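# Transfer 96-well plate from bench spot B1 to nest N1

## Task

Carry the 96-well plate off bench spot B1 and put it in the raised plate nest N1, lying flat within the nest's locators and turned so well A1 (the plate's clipped corner) sits at the nest corner labelled A1. Releasing it from a few millimetres above the nest is acceptable, but a drop from much higher fails. The plate must stay in place on its own, so open the gripper and move the hand away before ending.

## Robot and tools

ROBOT. Two seven-joint xArm arms, left_arm and right_arm, each ending in a two-finger gripper. The fingers stick out sideways from the wrist flange; when the flange points straight down they are level, and wrist roll swings them around. Gripper axes: +x runs along the fingers toward the tips, the fingers close and open along y, +z points back toward the flange. end_effector_position is the point midway between the finger pads, roughly 2 cm short of the tips. Bases in the scene frame: left_arm at (+0.033, +0.349, 0), right_arm at (-0.007, -0.285, 0), both almost unrotated. The unused arm may be parked out of the way.

FRAME. All poses use one scene frame: origin on the table top between the arms, +x out over the table, +z up, left_arm on the +y side. The names left and right do not refer to image sides. Reported hand positions can be slightly wrong, more so at long reach.

THE 16-NUMBER ROW. Every command is one row of 16 numbers covering both arms, even if only one moves: x, y, z, qw, qx, qy, qz, opening for left_arm, then the same eight for right_arm. x, y, z are an absolute target for end_effector_position in metres; qw, qx, qy, qz are an absolute target orientation (w first). Both are poses in the scene frame, not offsets. Opening runs from -1 (closed, pads still 0.071 m apart) to +1 (fully open, 0.150 m). To keep an orientation steady, resend the same quaternion every time rather than copying the slightly drifted reported one. To keep an arm still, resend its last reported pose and the opening it should keep.

TOOLS.
- execute_actions(actions): a list of actions; each action is a table of 1 to 15 rows, one row per 1/30 s step, and a short table repeats its final row until 15 steps pass. An empty list just returns state and images. An action is rejected for both arms if any target lies more than 0.6 m from that gripper's current position along any of its own axes; if the first action fails this or anything is malformed, nothing runs.
- move(target, speed, blocking): target is one 16-number row; each gripper travels in a straight line toward its pose, all arms finishing together in 0.5 to 10 s (cut off at 10 s). speed is the top path speed in m/s, 0.002 to 0.5, default 0.25; turning is capped at twice that in rad/s. The opening is applied when the move starts. Paths ignore obstacles and the other arm; hands can lag, stray or overshoot the speed, particularly near full reach. Faster contact and a target set deeper past the contact surface both mean harder pushes. blocking=false returns after 0.5 s while motion continues; until a result shows it ended, other moves and execute_actions are refused, so use wait or stop.
- wait(seconds): 0 to 10 s, arms hold their last command; returns early if a running move finishes.
- stop(): brakes a running move; it needs stopping distance, more at speed. Fingers keep moving.
- zoom_image(camera, region): closer look at part of the latest image from cam_high, cam_low (504x504) or cam_left_wrist, cam_right_wrist (616x616); region is [x0, y0, x1, y1] pixels from the top-left, at most 504 by 504.
- read_manual(section): licence texts only; no motion.
The goal must already hold and stay held.

CONTROLLER. Each step, the commanded pose is clipped to within 70 mm and 16 degrees of the measured pose; position wins over orientation if both cannot be met. A distant target may need several actions; afterwards the arm stops at its last clipped pose, so keep sending the remainder. Joints move at most 3.14 rad/s. Elbows stop just short of straight.

RESULTS. Each result gives both grippers' positions, quaternions and velocities, joint positions (last number is finger opening in metres), joint torques (offset, scaled and noisy, present even in free air), images, and Hand target lines showing what the controller is driving toward. Action calls add step readings; HELD marks steps where an arm's command was held back. A move adds a move: line with its ending (done, off_target, moving, held, fault), any limits (paced means the pose was clipped; held means a check blocked steps, after which the arm may jump faster), and each gripper's distance from its pose. If only one arm is named, the other finished fine. pose unreachable means the clearance check altered or blocked that arm's command; too close treats mounting plates and the rear frame half as part of that arm.

GRIPPING. grip_measured is the actual opening on the command scale, each gripper off by up to about 1 mm. To keep hold of something, command at least about 0.04 below grip_measured. Each pad pushes up to about 20 N; closing fast can squeeze harder or spring open.

AVOID. Dropping or knocking anything off the table (ends the scene), arms colliding or pressing on each other, slams and hard pushes, and releasing the plate high above N1. Contact torque beyond a joint's load limit (waist, shoulder 47 N m; upper arm roll, elbow, forearm roll 28.2; wrist pitch, wrist roll 18.8; held weight counts) causes a torque fault: the arm backs off, pauses 10 s and drops the rest of the call. Holding loads heats motors; MOTOR HOT appears from 65 °C, and at 80 °C the arm brakes with an OVER-TEMPERATURE FAULT. Loose objects may occasionally get nudged. The robot keeps holding its last command while you compose a reply.

Each tool is called after "Call:" by a JSON object that holds its "name" and its "arguments".

## Session

I'll start by looking at the scene.

Call:
{"name": "execute_actions", "arguments": {"actions": []}}

Scene clock: 0.00 s.
left_arm: end_effector_position=(+0.4905, +0.4344, +0.1995) grip_measured=+1.00 end_effector_quat_wxyz=(-0.633, +0.731, -0.188, -0.171) end_effector_velocity=(+0.000, -0.001, +0.000) end_effector_angular_velocity=(-0.001, -0.000, +0.000) | right_arm: end_effector_position=(-0.0054, -0.2503, +0.3922) grip_measured=+0.98 end_effector_quat_wxyz=(-0.574, -0.110, +0.250, +0.772) end_effector_velocity=(-0.000, +0.000, +0.000) end_effector_angular_velocity=(+0.002, +0.003, -0.001)
Joint positions: left_arm=[ 0.277  0.228  0.449  0.855 -1.087  2.165  0.541  0.15 ] | right_arm=[ 1.944 -0.965 -0.184  0.54  -0.531  1.907 -2.575  0.149]
Joint velocities: left_arm=[-0.001 -0.001 -0.    -0.001 -0.002  0.    -0.001  0.   ] | right_arm=[-0.001 -0.001 -0.001  0.001  0.001 -0.001  0.     0.   ]
Joint torques (N m, as the arm reports them, + toward a larger angle): no reading
Motor temperatures (°C, as the motors report them): left_arm=[31 35 30 34 33 33 35] | right_arm=[30 32 33 33 31 32 37]
Hand target (left_arm): +0.491, +0.434, +0.200; -0.633, +0.731, -0.188, -0.171
Hand target (right_arm): -0.005, -0.250, +0.392; -0.574, -0.110, +0.250, +0.772

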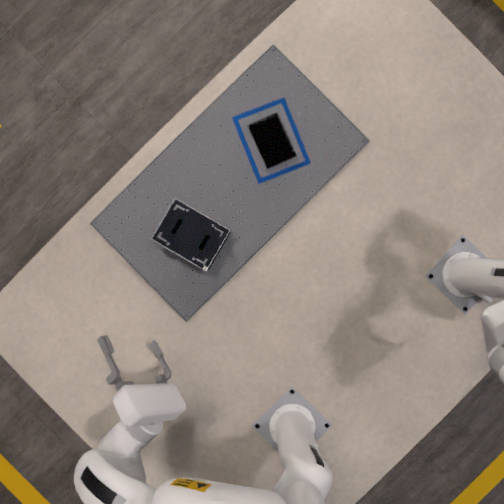

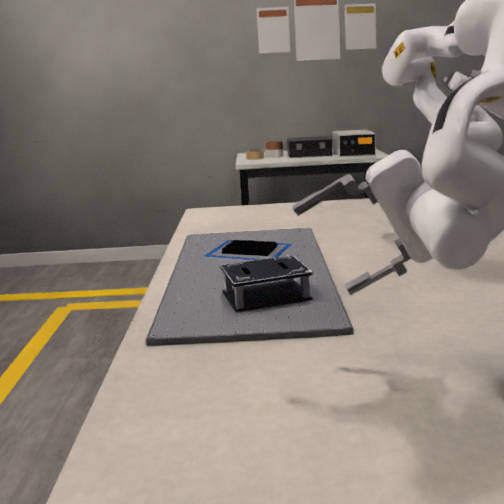

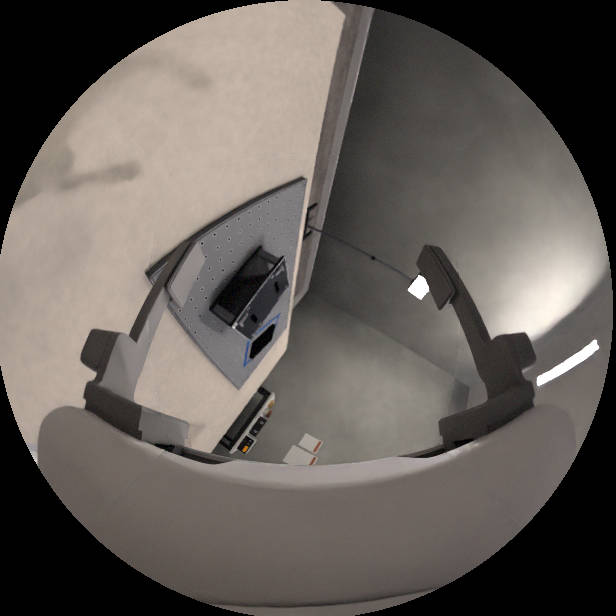

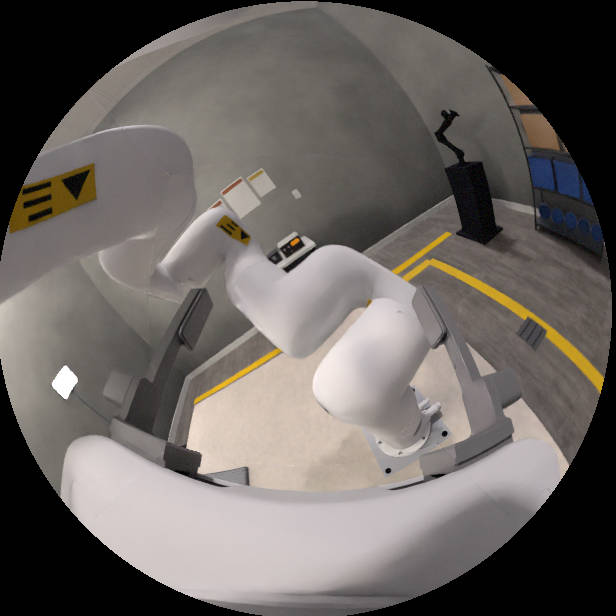

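Call:
{"name": "zoom_image", "arguments": {"camera": "cam_high", "region": [130, 180, 250, 300]}}

Call:
{"name": "zoom_image", "arguments": {"camera": "cam_high", "region": [210, 80, 330, 200]}}

Call:
{"name": "zoom_image", "arguments": {"camera": "cam_low", "region": [180, 210, 340, 330]}}

Region (130, 180, 250, 300) of cam_high's 504x504 image, scaled by 4.200, with more detail than that image has.

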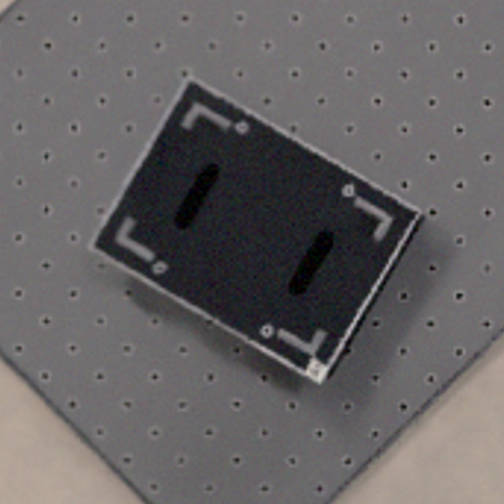

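Region (210, 80, 330, 200) of cam_high's 504x504 image, scaled by 4.200, with more detail than that image has.

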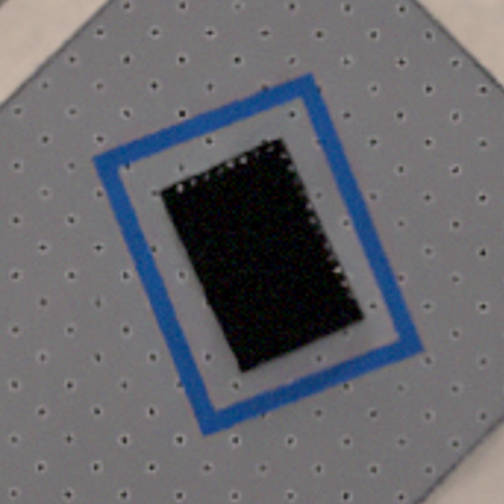

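Region (180, 210, 340, 330) of cam_low's 504x504 image, scaled by 3.150, with more detail than that image has; it fills the top 378 rows of this view, and the rest is white.

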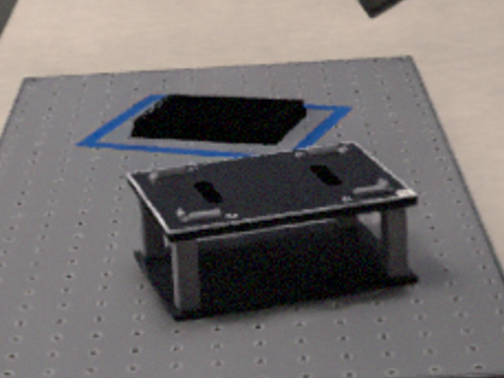

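Call:
{"name": "zoom_image", "arguments": {"camera": "cam_high", "region": [240, 105, 310, 175]}}

Call:
{"name": "zoom_image", "arguments": {"camera": "cam_high", "region": [148, 192, 236, 280]}}

Call:
{"name": "zoom_image", "arguments": {"camera": "cam_high", "region": [240, 375, 345, 480]}}

Call:
{"name": "zoom_image", "arguments": {"camera": "cam_high", "region": [399, 222, 504, 327]}}

Call:
{"name": "zoom_image", "arguments": {"camera": "cam_left_wrist", "region": [190, 230, 320, 380]}}

Region (240, 105, 310, 175) of cam_high's 504x504 image, scaled by 7.200, with more detail than that image has.

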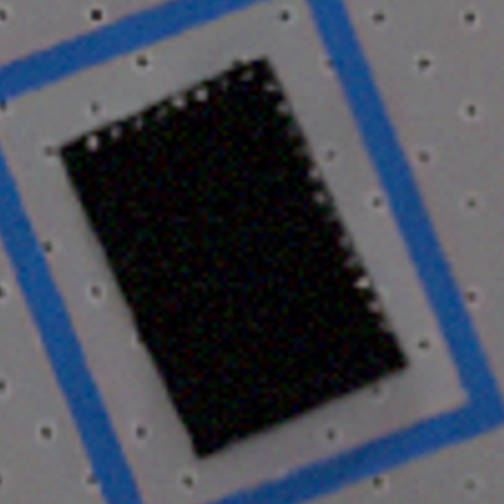

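Region (148, 192, 236, 280) of cam_high's 504x504 image, scaled by 5.727, with more detail than that image has.

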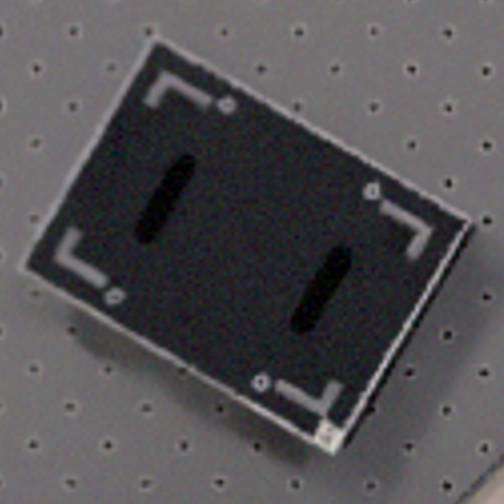

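Region (240, 375, 345, 480) of cam_high's 504x504 image, scaled by 4.800, with more detail than that image has.

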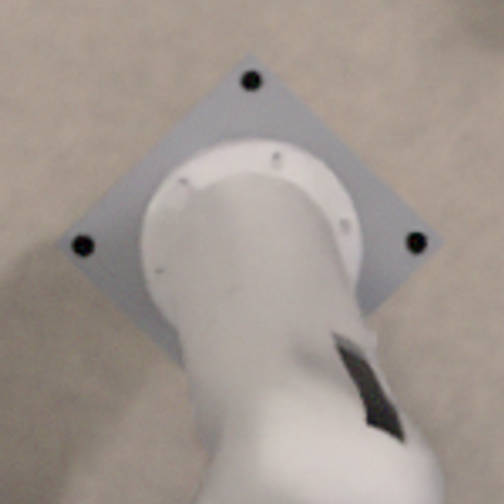

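Region (399, 222, 504, 327) of cam_high's 504x504 image, scaled by 4.800, with more detail than that image has.

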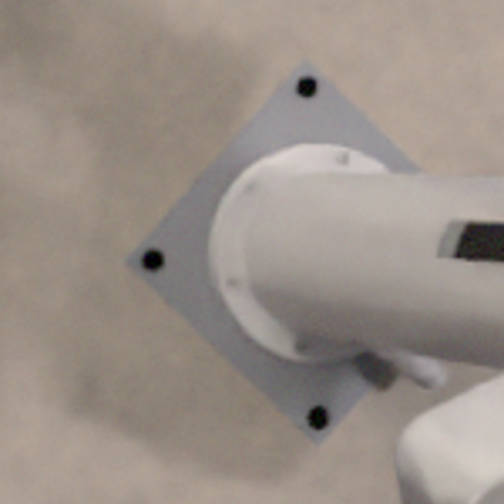

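Region (190, 230, 320, 380) of cam_left_wrist's 616x616 image, scaled by 3.360, with more detail than that image has; it fills the left 437 columns of this view, and the rest is white.

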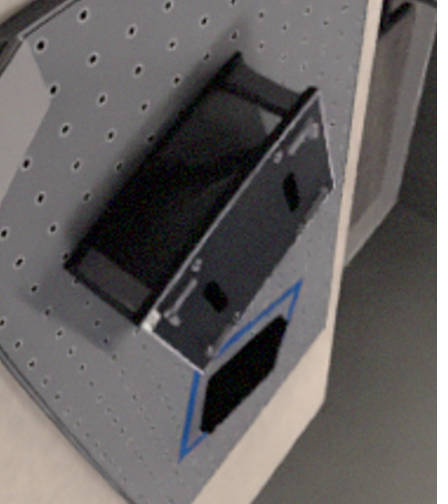

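Call:
{"name": "move", "arguments": {"target": [0.62, -0.163, 0.18, 0.98030, 0.01551, 0.08576, -0.17727, 1, -0.0054, -0.2503, 0.3922, -0.574, -0.110, 0.250, 0.772, 1], "speed": 0.35}}

Scene clock: 20.93 s.
left_arm: end_effector_position=(+0.6212, -0.1655, +0.1820) grip_measured=+1.00 end_effector_quat_wxyz=(+0.980, +0.009, +0.085, -0.180) end_effector_velocity=(-0.000, -0.003, +0.000) end_effector_angular_velocity=(+0.009, +0.006, -0.003) | right_arm: end_effector_position=(-0.0054, -0.2503, +0.3922) grip_measured=+0.98 end_effector_quat_wxyz=(-0.574, -0.110, +0.250, +0.772) end_effector_velocity=(+0.000, +0.000, +0.000) end_effector_angular_velocity=(-0.000, +0.000, -0.001)
Joint positions: left_arm=[-0.714  0.813 -0.122  1.964  0.006  1.304 -0.436  0.15 ] | right_arm=[ 1.944 -0.965 -0.184  0.54  -0.531  1.907 -2.575  0.149]
Joint velocities: left_arm=[-0.006  0.016  0.001  0.034  0.003  0.028 -0.003 -0.   ] | right_arm=[-0.    -0.    -0.001  0.001 -0.001  0.001 -0.     0.   ]
Joint torques (N m, as the arm reports them, + toward a larger angle): left_arm=[ -0.33 -41.91  -3.68  21.99   0.1   -1.26   0.5 ] | right_arm=[ 0.5   1.53  3.83 10.5   0.01 -0.42 -0.51]
Motor temperatures (°C, as the motors report them): left_arm=[31 35 30 36 33 33 35] | right_arm=[30 32 33 35 31 32 37]
Hand target (left_arm): +0.621, -0.166, +0.182; +0.980, +0.010, +0.086, -0.180
Hand target (right_arm): -0.005, -0.250, +0.392; -0.574, -0.110, +0.250, +0.772
Off the commanded pose (left_arm): 0.003 m, 1 deg.
Off the commanded pose (right_arm): 0.000 m, 0 deg.
move: done

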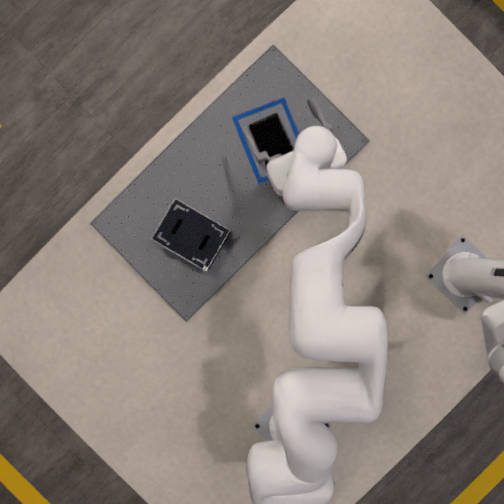

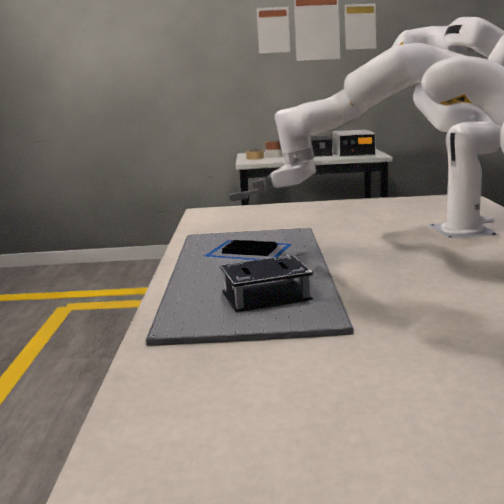

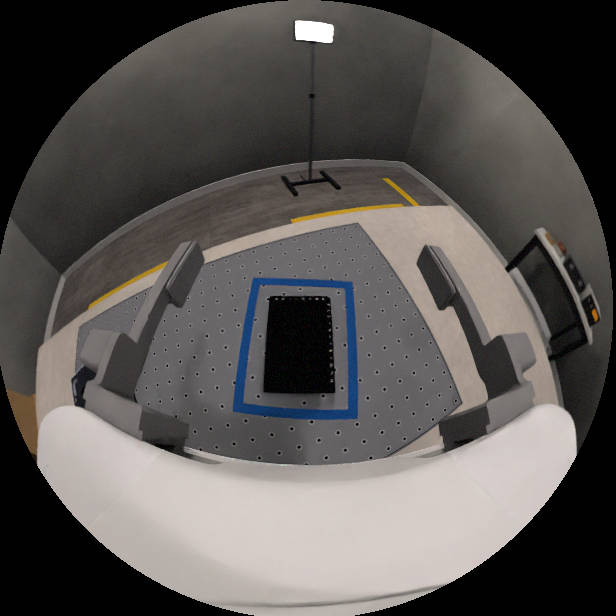

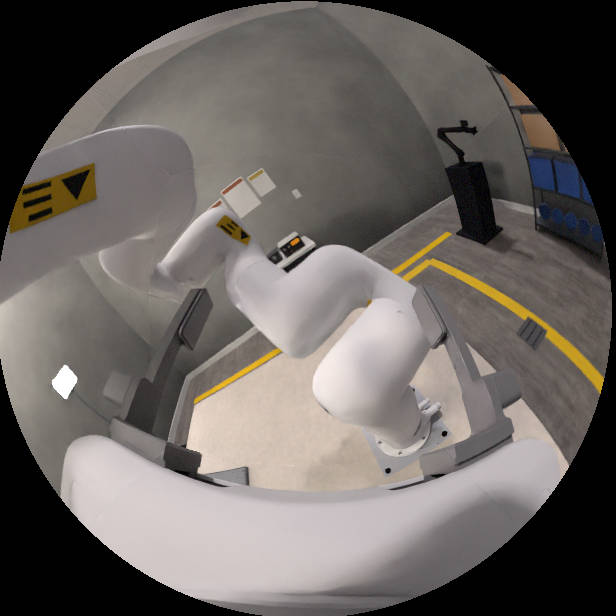

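Call:
{"name": "move", "arguments": {"target": [0.627, -0.157, 0.07, 0.98030, 0.01551, 0.08576, -0.17727, 1, -0.0054, -0.2503, 0.3922, -0.574, -0.110, 0.250, 0.772, 1], "speed": 0.2}}

Scene clock: 22.53 s.
left_arm: end_effector_position=(+0.6276, -0.1574, +0.0711) grip_measured=+1.00 end_effector_quat_wxyz=(+0.980, +0.015, +0.085, -0.177) end_effector_velocity=(-0.001, +0.002, -0.010) end_effector_angular_velocity=(+0.010, +0.008, +0.001) | right_arm: end_effector_position=(-0.0054, -0.2503, +0.3922) grip_measured=+0.98 end_effector_quat_wxyz=(-0.574, -0.110, +0.250, +0.772) end_effector_velocity=(+0.000, -0.000, -0.000) end_effector_angular_velocity=(+0.000, -0.000, +0.001)
Joint positions: left_arm=[-0.71   0.966 -0.107  1.907  0.021  1.102 -0.424  0.15 ] | right_arm=[ 1.944 -0.965 -0.184  0.54  -0.531  1.907 -2.575  0.149]
Joint velocities: left_arm=[-0.     0.015  0.002  0.004  0.002  0.001 -0.001  0.   ] | right_arm=[ 0.001 -0.001 -0.    -0.    -0.001 -0.    -0.    -0.   ]
Joint torques (N m, as the arm reports them, + toward a larger angle): left_arm=[ -0.4  -43.37  -3.76  20.78  -0.09  -1.11   0.51] | right_arm=[ 0.42  1.45  3.92 10.44  0.03 -0.42 -0.55]
Motor temperatures (°C, as the motors report them): left_arm=[31 35 30 36 33 33 35] | right_arm=[30 32 33 35 31 32 37]
Hand target (left_arm): +0.627, -0.157, +0.070; +0.980, +0.016, +0.086, -0.177
Hand target (right_arm): -0.005, -0.250, +0.392; -0.574, -0.110, +0.250, +0.772
Off the commanded pose (left_arm): 0.001 m, 0 deg.
Off the commanded pose (right_arm): 0.000 m, 0 deg.
move: done

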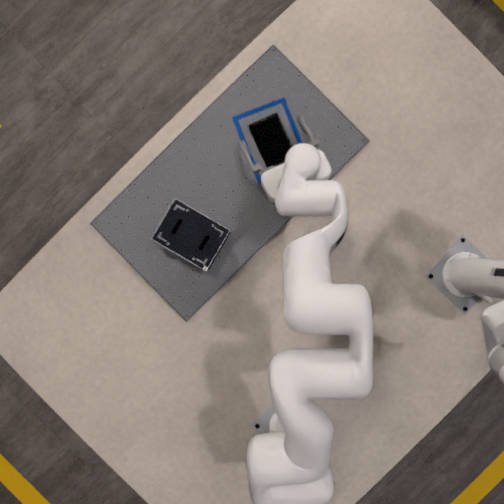

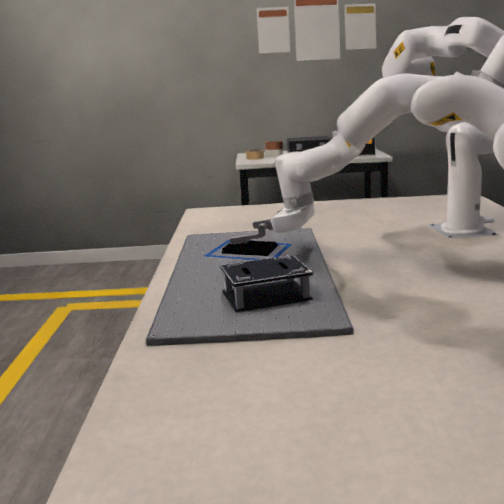

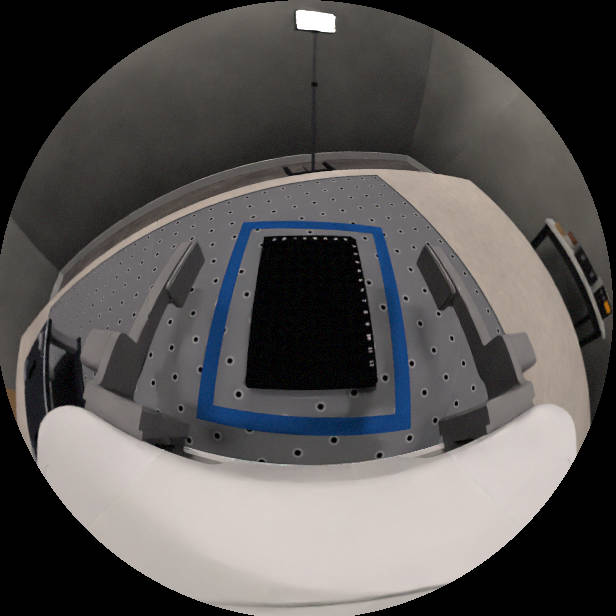

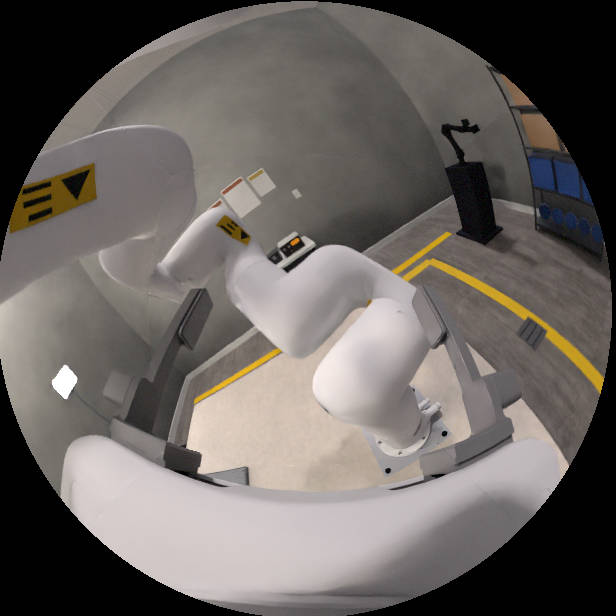

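Call:
{"name": "zoom_image", "arguments": {"camera": "cam_left_wrist", "region": [150, 200, 470, 450]}}

Call:
{"name": "zoom_image", "arguments": {"camera": "cam_low", "region": [200, 190, 330, 280]}}

Call:
{"name": "zoom_image", "arguments": {"camera": "cam_high", "region": [220, 85, 340, 205]}}

Region (150, 200, 470, 450) of cam_left_wrist's 616x616 image, scaled by 1.575, with more detail than that image has; it fills the top 394 rows of this view, and the rest is white.

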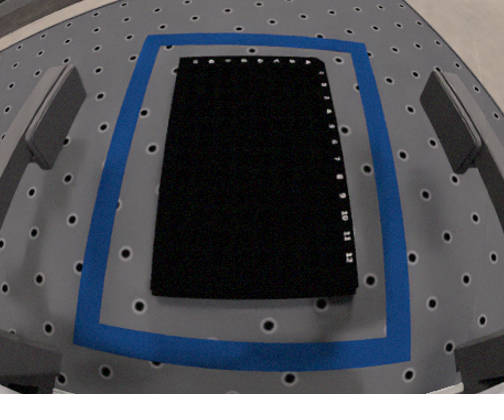

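Region (200, 190, 330, 280) of cam_low's 504x504 image, scaled by 3.877, with more detail than that image has; it fills the top 349 rows of this view, and the rest is white.

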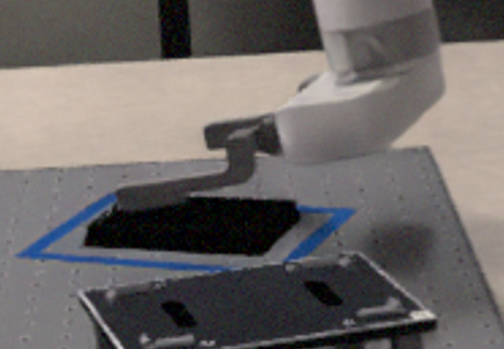

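Region (220, 85, 340, 205) of cam_high's 504x504 image, scaled by 4.200, with more detail than that image has.

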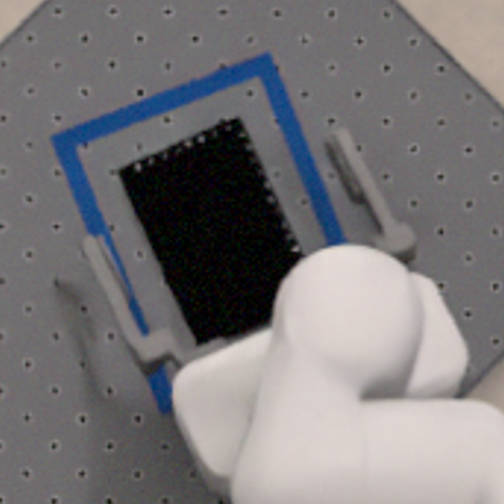

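Call:
{"name": "move", "arguments": {"target": [0.627, -0.157, 0.04, 0.98030, 0.01551, 0.08576, -0.17727, -0.1, -0.0054, -0.2503, 0.3922, -0.574, -0.110, 0.250, 0.772, 1], "speed": 0.08}}

Scene clock: 24.03 s.
left_arm: end_effector_position=(+0.6272, -0.1572, +0.0407) grip_measured=-0.10 end_effector_quat_wxyz=(+0.980, +0.015, +0.085, -0.177) end_effector_velocity=(+0.001, -0.001, +0.001) end_effector_angular_velocity=(-0.004, -0.004, +0.000) | right_arm: end_effector_position=(-0.0054, -0.2503, +0.3922) grip_measured=+0.98 end_effector_quat_wxyz=(-0.574, -0.110, +0.250, +0.772) end_effector_velocity=(-0.000, +0.001, -0.000) end_effector_angular_velocity=(+0.003, +0.000, +0.001)
Joint positions: left_arm=[-0.712  1.022 -0.105  1.916  0.024  1.057 -0.422  0.107] | right_arm=[ 1.944 -0.965 -0.184  0.54  -0.531  1.907 -2.575  0.149]
Joint velocities: left_arm=[ 0.     0.004 -0.001  0.007  0.001 -0.003 -0.    -0.   ] | right_arm=[ 0.     0.001  0.001  0.001 -0.    -0.003  0.    -0.   ]
Joint torques (N m, as the arm reports them, + toward a larger angle): left_arm=[ -0.2  -42.95  -3.81  20.25   0.01  -1.15   0.48] | right_arm=[ 0.46  1.58  3.87 10.51  0.13 -0.35 -0.52]
Motor temperatures (°C, as the motors report them): left_arm=[31 35 30 36 33 33 35] | right_arm=[30 32 33 35 31 32 37]
Hand target (left_arm): +0.627, -0.157, +0.040; +0.980, +0.016, +0.086, -0.177
Hand target (right_arm): -0.005, -0.250, +0.392; -0.574, -0.110, +0.250, +0.772
Off the commanded pose (left_arm): 0.001 m, 0 deg.
Off the commanded pose (right_arm): 0.000 m, 0 deg.
move: done

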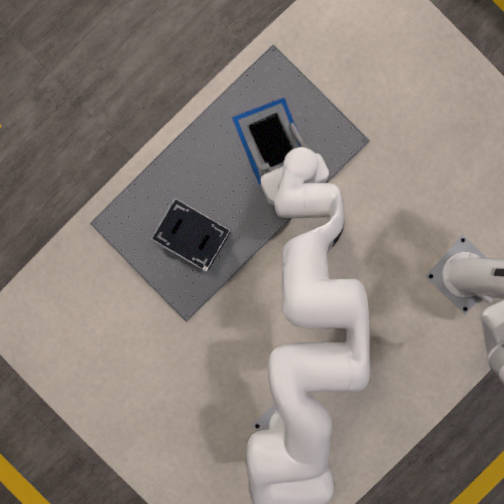

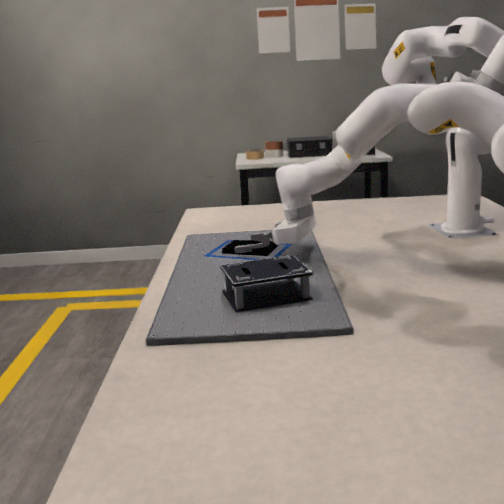

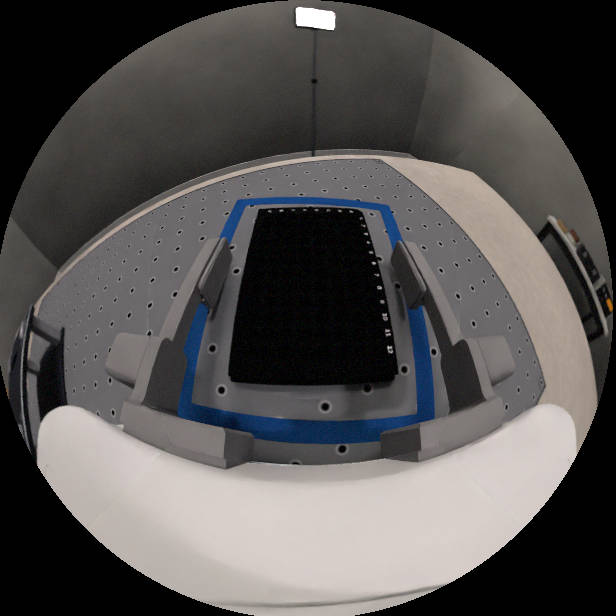

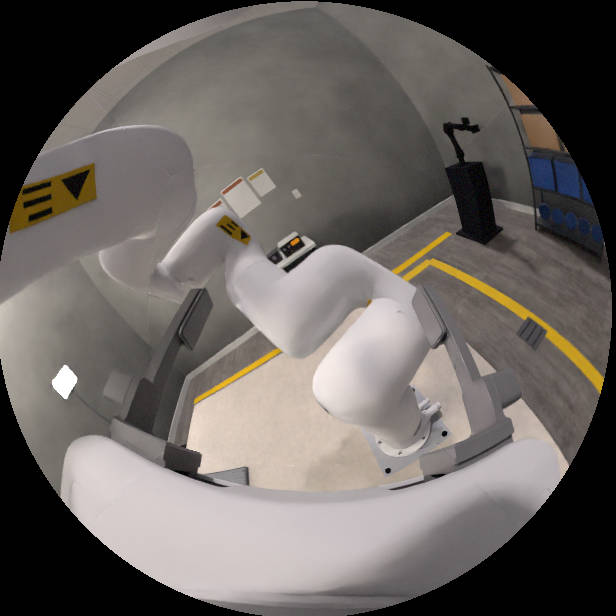

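Call:
{"name": "zoom_image", "arguments": {"camera": "cam_low", "region": [205, 215, 305, 275]}}

Call:
{"name": "zoom_image", "arguments": {"camera": "cam_left_wrist", "region": [180, 190, 440, 400]}}

Call:
{"name": "zoom_image", "arguments": {"camera": "cam_high", "region": [230, 95, 320, 185]}}

Region (205, 215, 305, 275) of cam_low's 504x504 image, scaled by 5.040, with more detail than that image has; it fills the top 302 rows of this view, and the rest is white.

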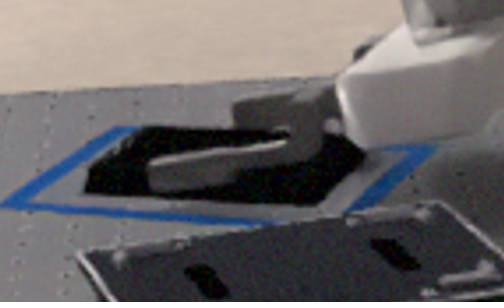

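Region (180, 190, 440, 400) of cam_left_wrist's 616x616 image, scaled by 1.938, with more detail than that image has; it fills the top 407 rows of this view, and the rest is white.

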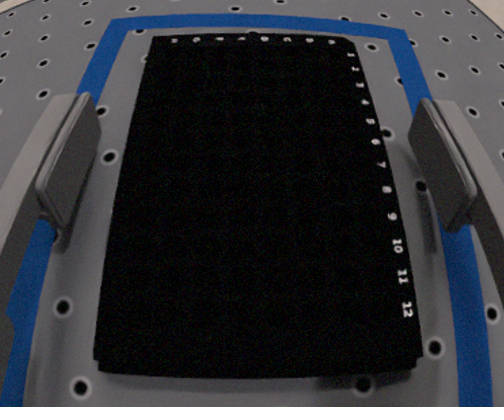

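Region (230, 95, 320, 185) of cam_high's 504x504 image, scaled by 5.600, with more detail than that image has.

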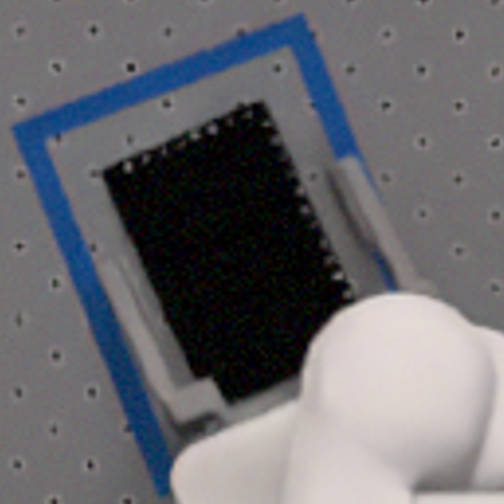

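Call:
{"name": "zoom_image", "arguments": {"camera": "cam_low", "region": [200, 250, 360, 350]}}

Region (200, 250, 360, 350) of cam_low's 504x504 image, scaled by 3.150, with more detail than that image has; it fills the top 315 rows of this view, and the rest is white.

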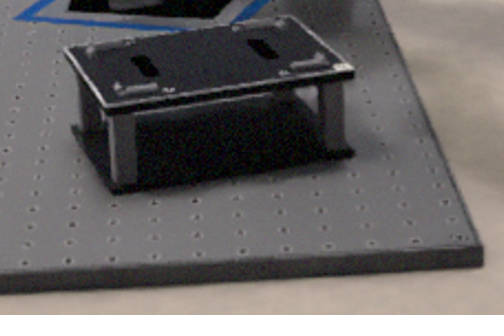

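Call:
{"name": "move", "arguments": {"target": [0.6332, -0.1604, 0.031, 0.98030, 0.01551, 0.08576, -0.17727, -0.3, -0.0054, -0.2503, 0.3922, -0.574, -0.110, 0.250, 0.772, 1], "speed": 0.03}}

Scene clock: 26.57 s.
left_arm: end_effector_position=(+0.6335, -0.1609, +0.0328) grip_measured=-0.30 end_effector_quat_wxyz=(+0.980, +0.015, +0.085, -0.177) end_effector_velocity=(+0.002, -0.001, -0.001) end_effector_angular_velocity=(+0.002, -0.001, +0.001) | right_arm: end_effector_position=(-0.0054, -0.2503, +0.3922) grip_measured=+0.98 end_effector_quat_wxyz=(-0.574, -0.110, +0.250, +0.772) end_effector_velocity=(-0.000, -0.000, -0.000) end_effector_angular_velocity=(-0.003, -0.000, -0.001)
Joint positions: left_arm=[-0.713  1.067 -0.103  1.975  0.025  1.069 -0.418  0.099] | right_arm=[ 1.944 -0.965 -0.184  0.54  -0.531  1.907 -2.575  0.149]
Joint velocities: left_arm=[-0.     0.011  0.     0.016  0.003  0.006 -0.002 -0.   ] | right_arm=[-0.     0.001  0.001 -0.001  0.002  0.001  0.    -0.   ]
Joint torques (N m, as the arm reports them, + toward a larger angle): left_arm=[  0.13 -40.17  -3.44  18.09   0.03  -0.6    0.53] | right_arm=[ 0.51  1.58  3.81 10.46  0.08 -0.45 -0.58]
Motor temperatures (°C, as the motors report them): left_arm=[31 35 30 36 33 33 35] | right_arm=[30 32 33 35 31 32 37]
Hand target (left_arm): +0.633, -0.160, +0.031; +0.980, +0.016, +0.086, -0.177
Hand target (right_arm): -0.005, -0.250, +0.392; -0.574, -0.110, +0.250, +0.772
Off the commanded pose (left_arm): 0.002 m, 0 deg.
Off the commanded pose (right_arm): 0.000 m, 0 deg.
move: done

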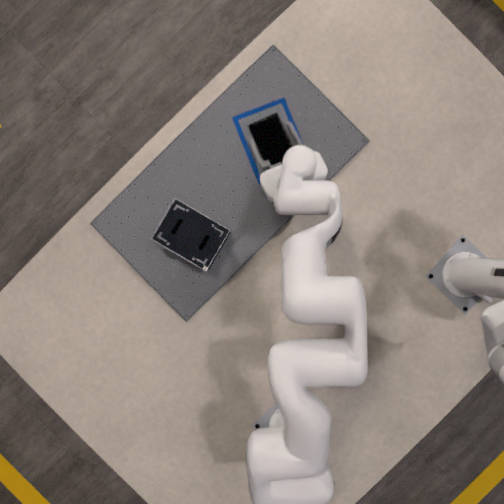

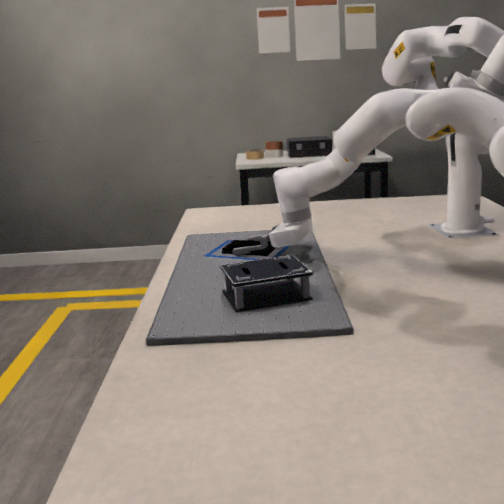

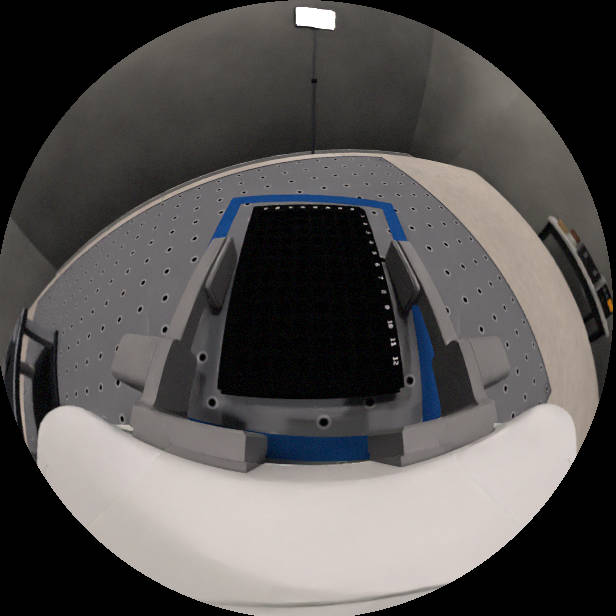

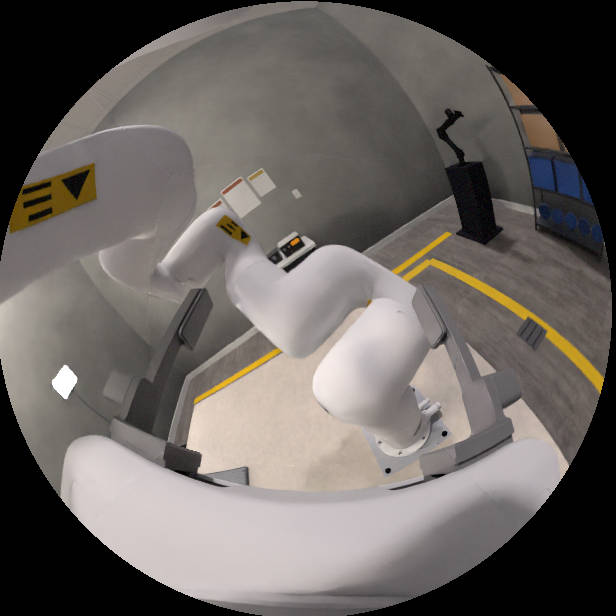

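Call:
{"name": "wait", "arguments": {"seconds": 0}}

Call:
{"name": "zoom_image", "arguments": {"camera": "cam_low", "region": [205, 215, 305, 275]}}

Call:
{"name": "zoom_image", "arguments": {"camera": "cam_left_wrist", "region": [180, 190, 440, 420]}}

Scene clock: 27.00 s.
left_arm: end_effector_position=(+0.6335, -0.1609, +0.0323) grip_measured=-0.30 end_effector_quat_wxyz=(+0.980, +0.015, +0.085, -0.177) end_effector_velocity=(-0.001, -0.000, -0.002) end_effector_angular_velocity=(+0.002, +0.002, -0.001) | right_arm: end_effector_position=(-0.0054, -0.2503, +0.3922) grip_measured=+0.98 end_effector_quat_wxyz=(-0.574, -0.110, +0.250, +0.772) end_effector_velocity=(+0.000, -0.000, -0.000) end_effector_angular_velocity=(-0.002, -0.000, -0.000)
Joint positions: left_arm=[-0.713  1.068 -0.103  1.977  0.025  1.069 -0.418  0.099] | right_arm=[ 1.944 -0.965 -0.184  0.54  -0.531  1.907 -2.575  0.149]
Joint velocities: left_arm=[-0.002  0.001 -0.    -0.001  0.     0.    -0.001 -0.   ] | right_arm=[ 0.001 -0.    -0.001 -0.001 -0.     0.001 -0.     0.   ]
Joint torques (N m, as the arm reports them, + toward a larger angle): left_arm=[  0.27 -36.29  -2.9   16.26  -0.01  -0.09   0.52] | right_arm=[ 0.57  1.53  3.9  10.52  0.07 -0.39 -0.49]
Motor temperatures (°C, as the motors report them): left_arm=[31 35 30 36 33 33 35] | right_arm=[30 32 33 35 31 32 37]
Hand target (left_arm): +0.633, -0.160, +0.031; +0.980, +0.016, +0.086, -0.177
Hand target (right_arm): -0.005, -0.250, +0.392; -0.574, -0.110, +0.250, +0.772
Off the commanded pose (left_arm): 0.001 m, 0 deg.
Off the commanded pose (right_arm): 0.000 m, 0 deg.

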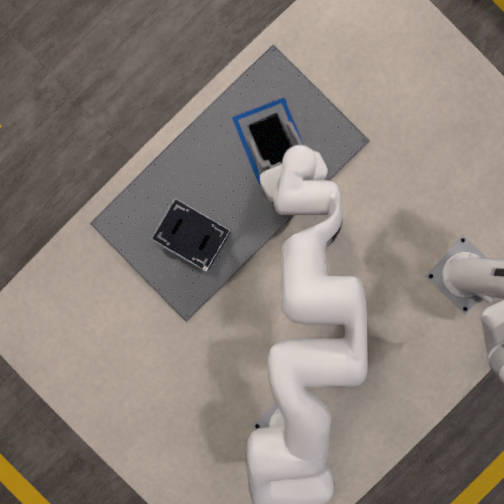

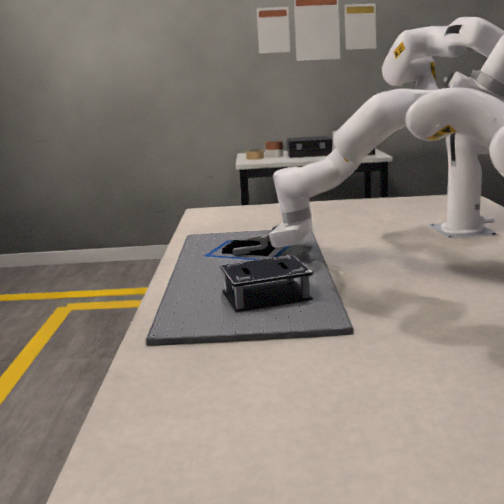

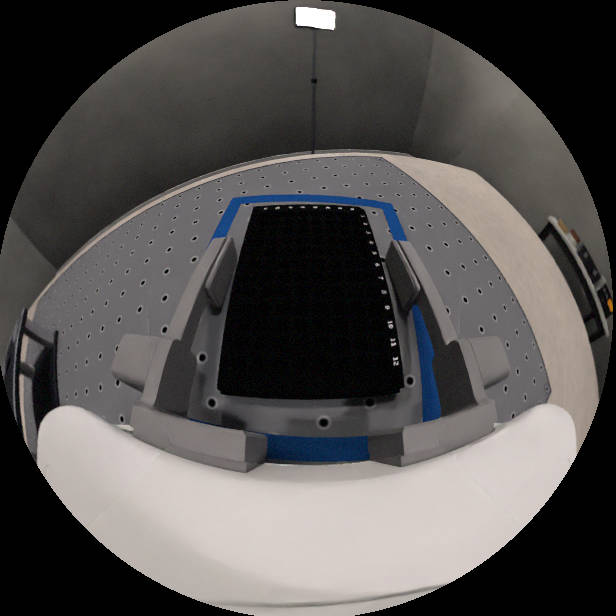

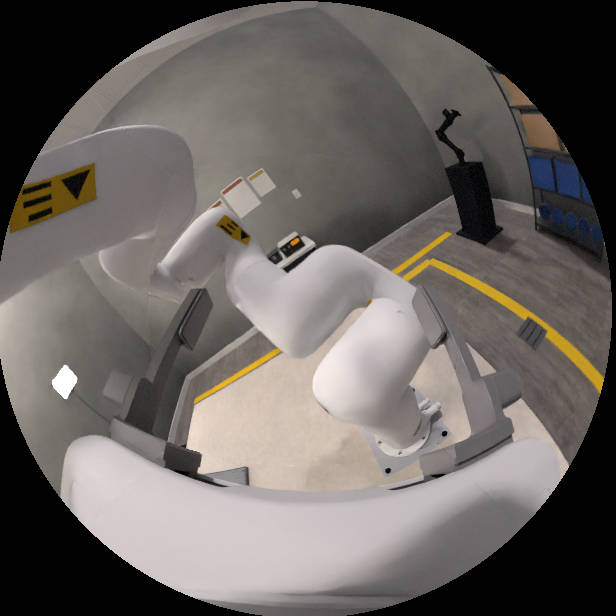

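Region (205, 215, 305, 275) of cam_low's 504x504 image, scaled by 5.040, with more detail than that image has; it fills the top 302 rows of this view, and the rest is white.

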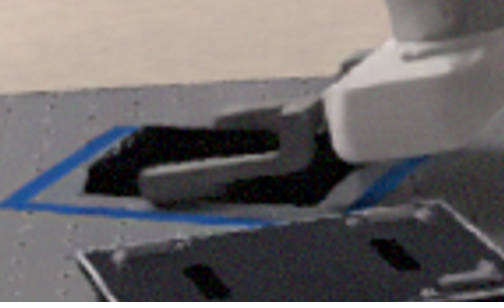

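Region (180, 190, 440, 420) of cam_left_wrist's 616x616 image, scaled by 1.938, with more detail than that image has; it fills the top 446 rows of this view, and the rest is white.

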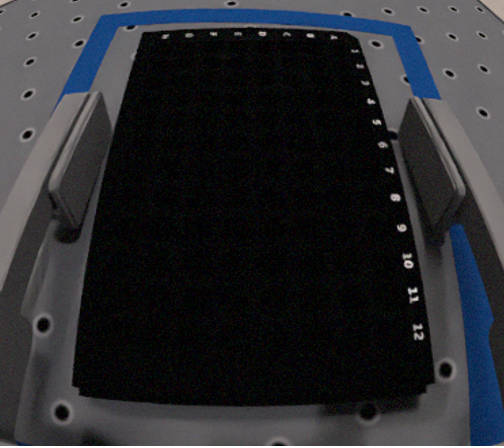

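Call:
{"name": "move", "arguments": {"target": [0.6332, -0.1604, 0.0365, 0.98030, 0.01551, 0.08576, -0.17727, -0.45, -0.0054, -0.2503, 0.3922, -0.574, -0.110, 0.250, 0.772, 1], "speed": 0.03}}

Call:
{"name": "zoom_image", "arguments": {"camera": "cam_left_wrist", "region": [180, 190, 440, 420]}}

Call:
{"name": "zoom_image", "arguments": {"camera": "cam_low", "region": [205, 215, 305, 275]}}

Scene clock: 28.27 s.
left_arm: end_effector_position=(+0.6329, -0.1586, +0.0336) grip_measured=-0.45 end_effector_quat_wxyz=(+0.980, +0.017, +0.088, -0.176) end_effector_velocity=(-0.001, +0.001, -0.000) end_effector_angular_velocity=(+0.002, +0.001, +0.000) | right_arm: end_effector_position=(-0.0054, -0.2503, +0.3922) grip_measured=+0.98 end_effector_quat_wxyz=(-0.574, -0.110, +0.250, +0.772) end_effector_velocity=(+0.000, -0.000, -0.000) end_effector_angular_velocity=(-0.000, +0.001, +0.001)
Joint positions: left_arm=[-0.712  1.061 -0.102  1.97   0.024  1.078 -0.419  0.093] | right_arm=[ 1.944 -0.965 -0.184  0.54  -0.531  1.907 -2.575  0.149]
Joint velocities: left_arm=[-0.001 -0.002  0.001 -0.003 -0.     0.002 -0.    -0.   ] | right_arm=[ 0.    -0.001 -0.    -0.001  0.     0.    -0.001  0.   ]
Joint torques (N m, as the arm reports them, + toward a larger angle): left_arm=[ -0.12 -42.99  -3.68  19.9    0.1   -0.87   0.55] | right_arm=[ 0.53  1.46  3.83 10.5   0.11 -0.52 -0.55]
Motor temperatures (°C, as the motors report them): left_arm=[31 35 30 36 33 33 35] | right_arm=[30 32 33 35 31 32 37]
Hand target (left_arm): +0.633, -0.160, +0.036; +0.980, +0.015, +0.086, -0.177
Hand target (right_arm): -0.005, -0.250, +0.392; -0.574, -0.110, +0.250, +0.772
Off the commanded pose (left_arm): 0.003 m, 0 deg.
Off the commanded pose (right_arm): 0.000 m, 0 deg.
move: done

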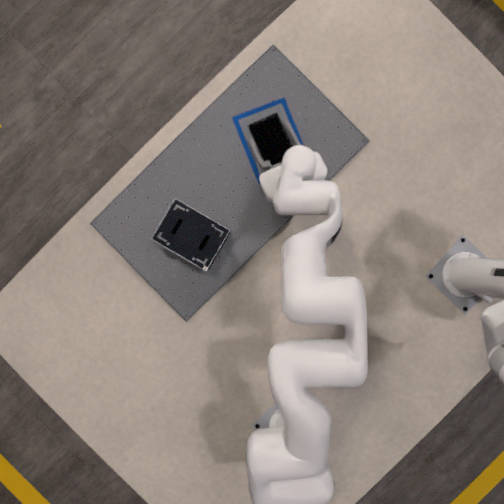

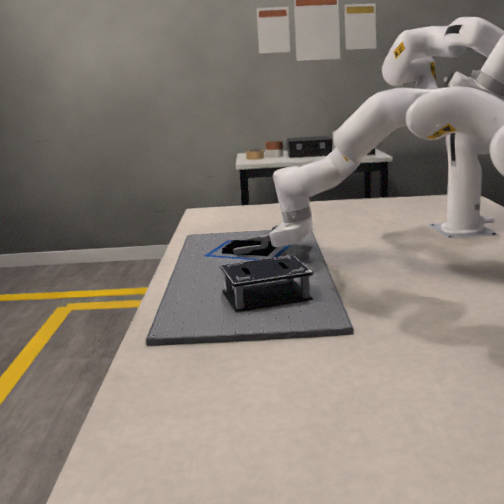

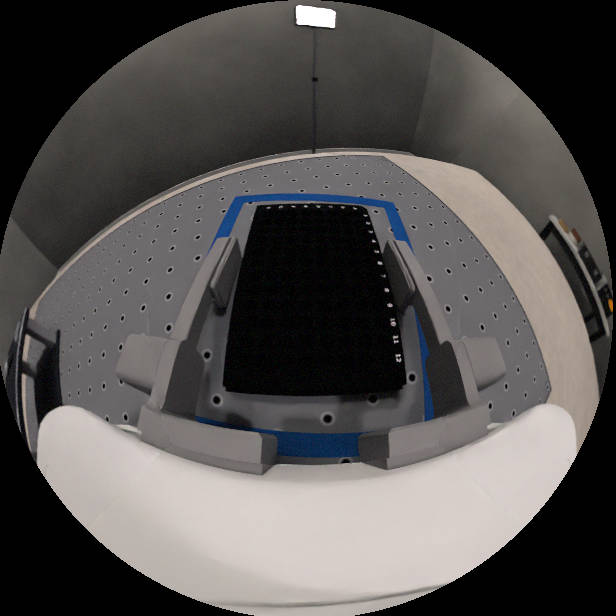

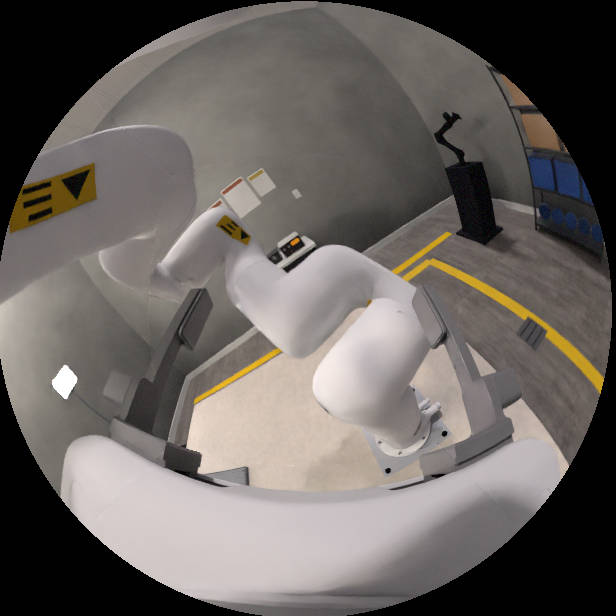

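Region (180, 190, 440, 420) of cam_left_wrist's 616x616 image, scaled by 1.938, with more detail than that image has; it fills the top 446 rows of this view, and the rest is white.

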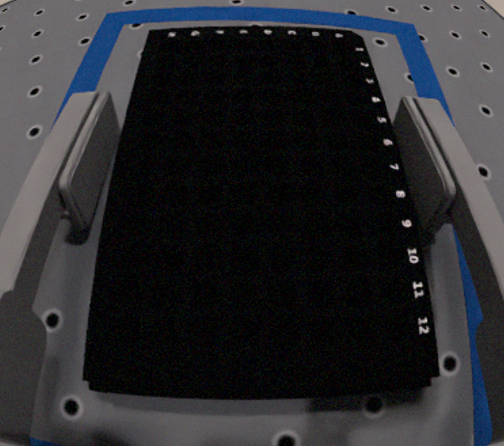

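Region (205, 215, 305, 275) of cam_low's 504x504 image, scaled by 5.040, with more detail than that image has; it fills the top 302 rows of this view, and the rest is white.

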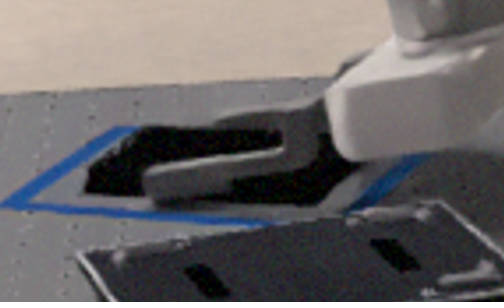

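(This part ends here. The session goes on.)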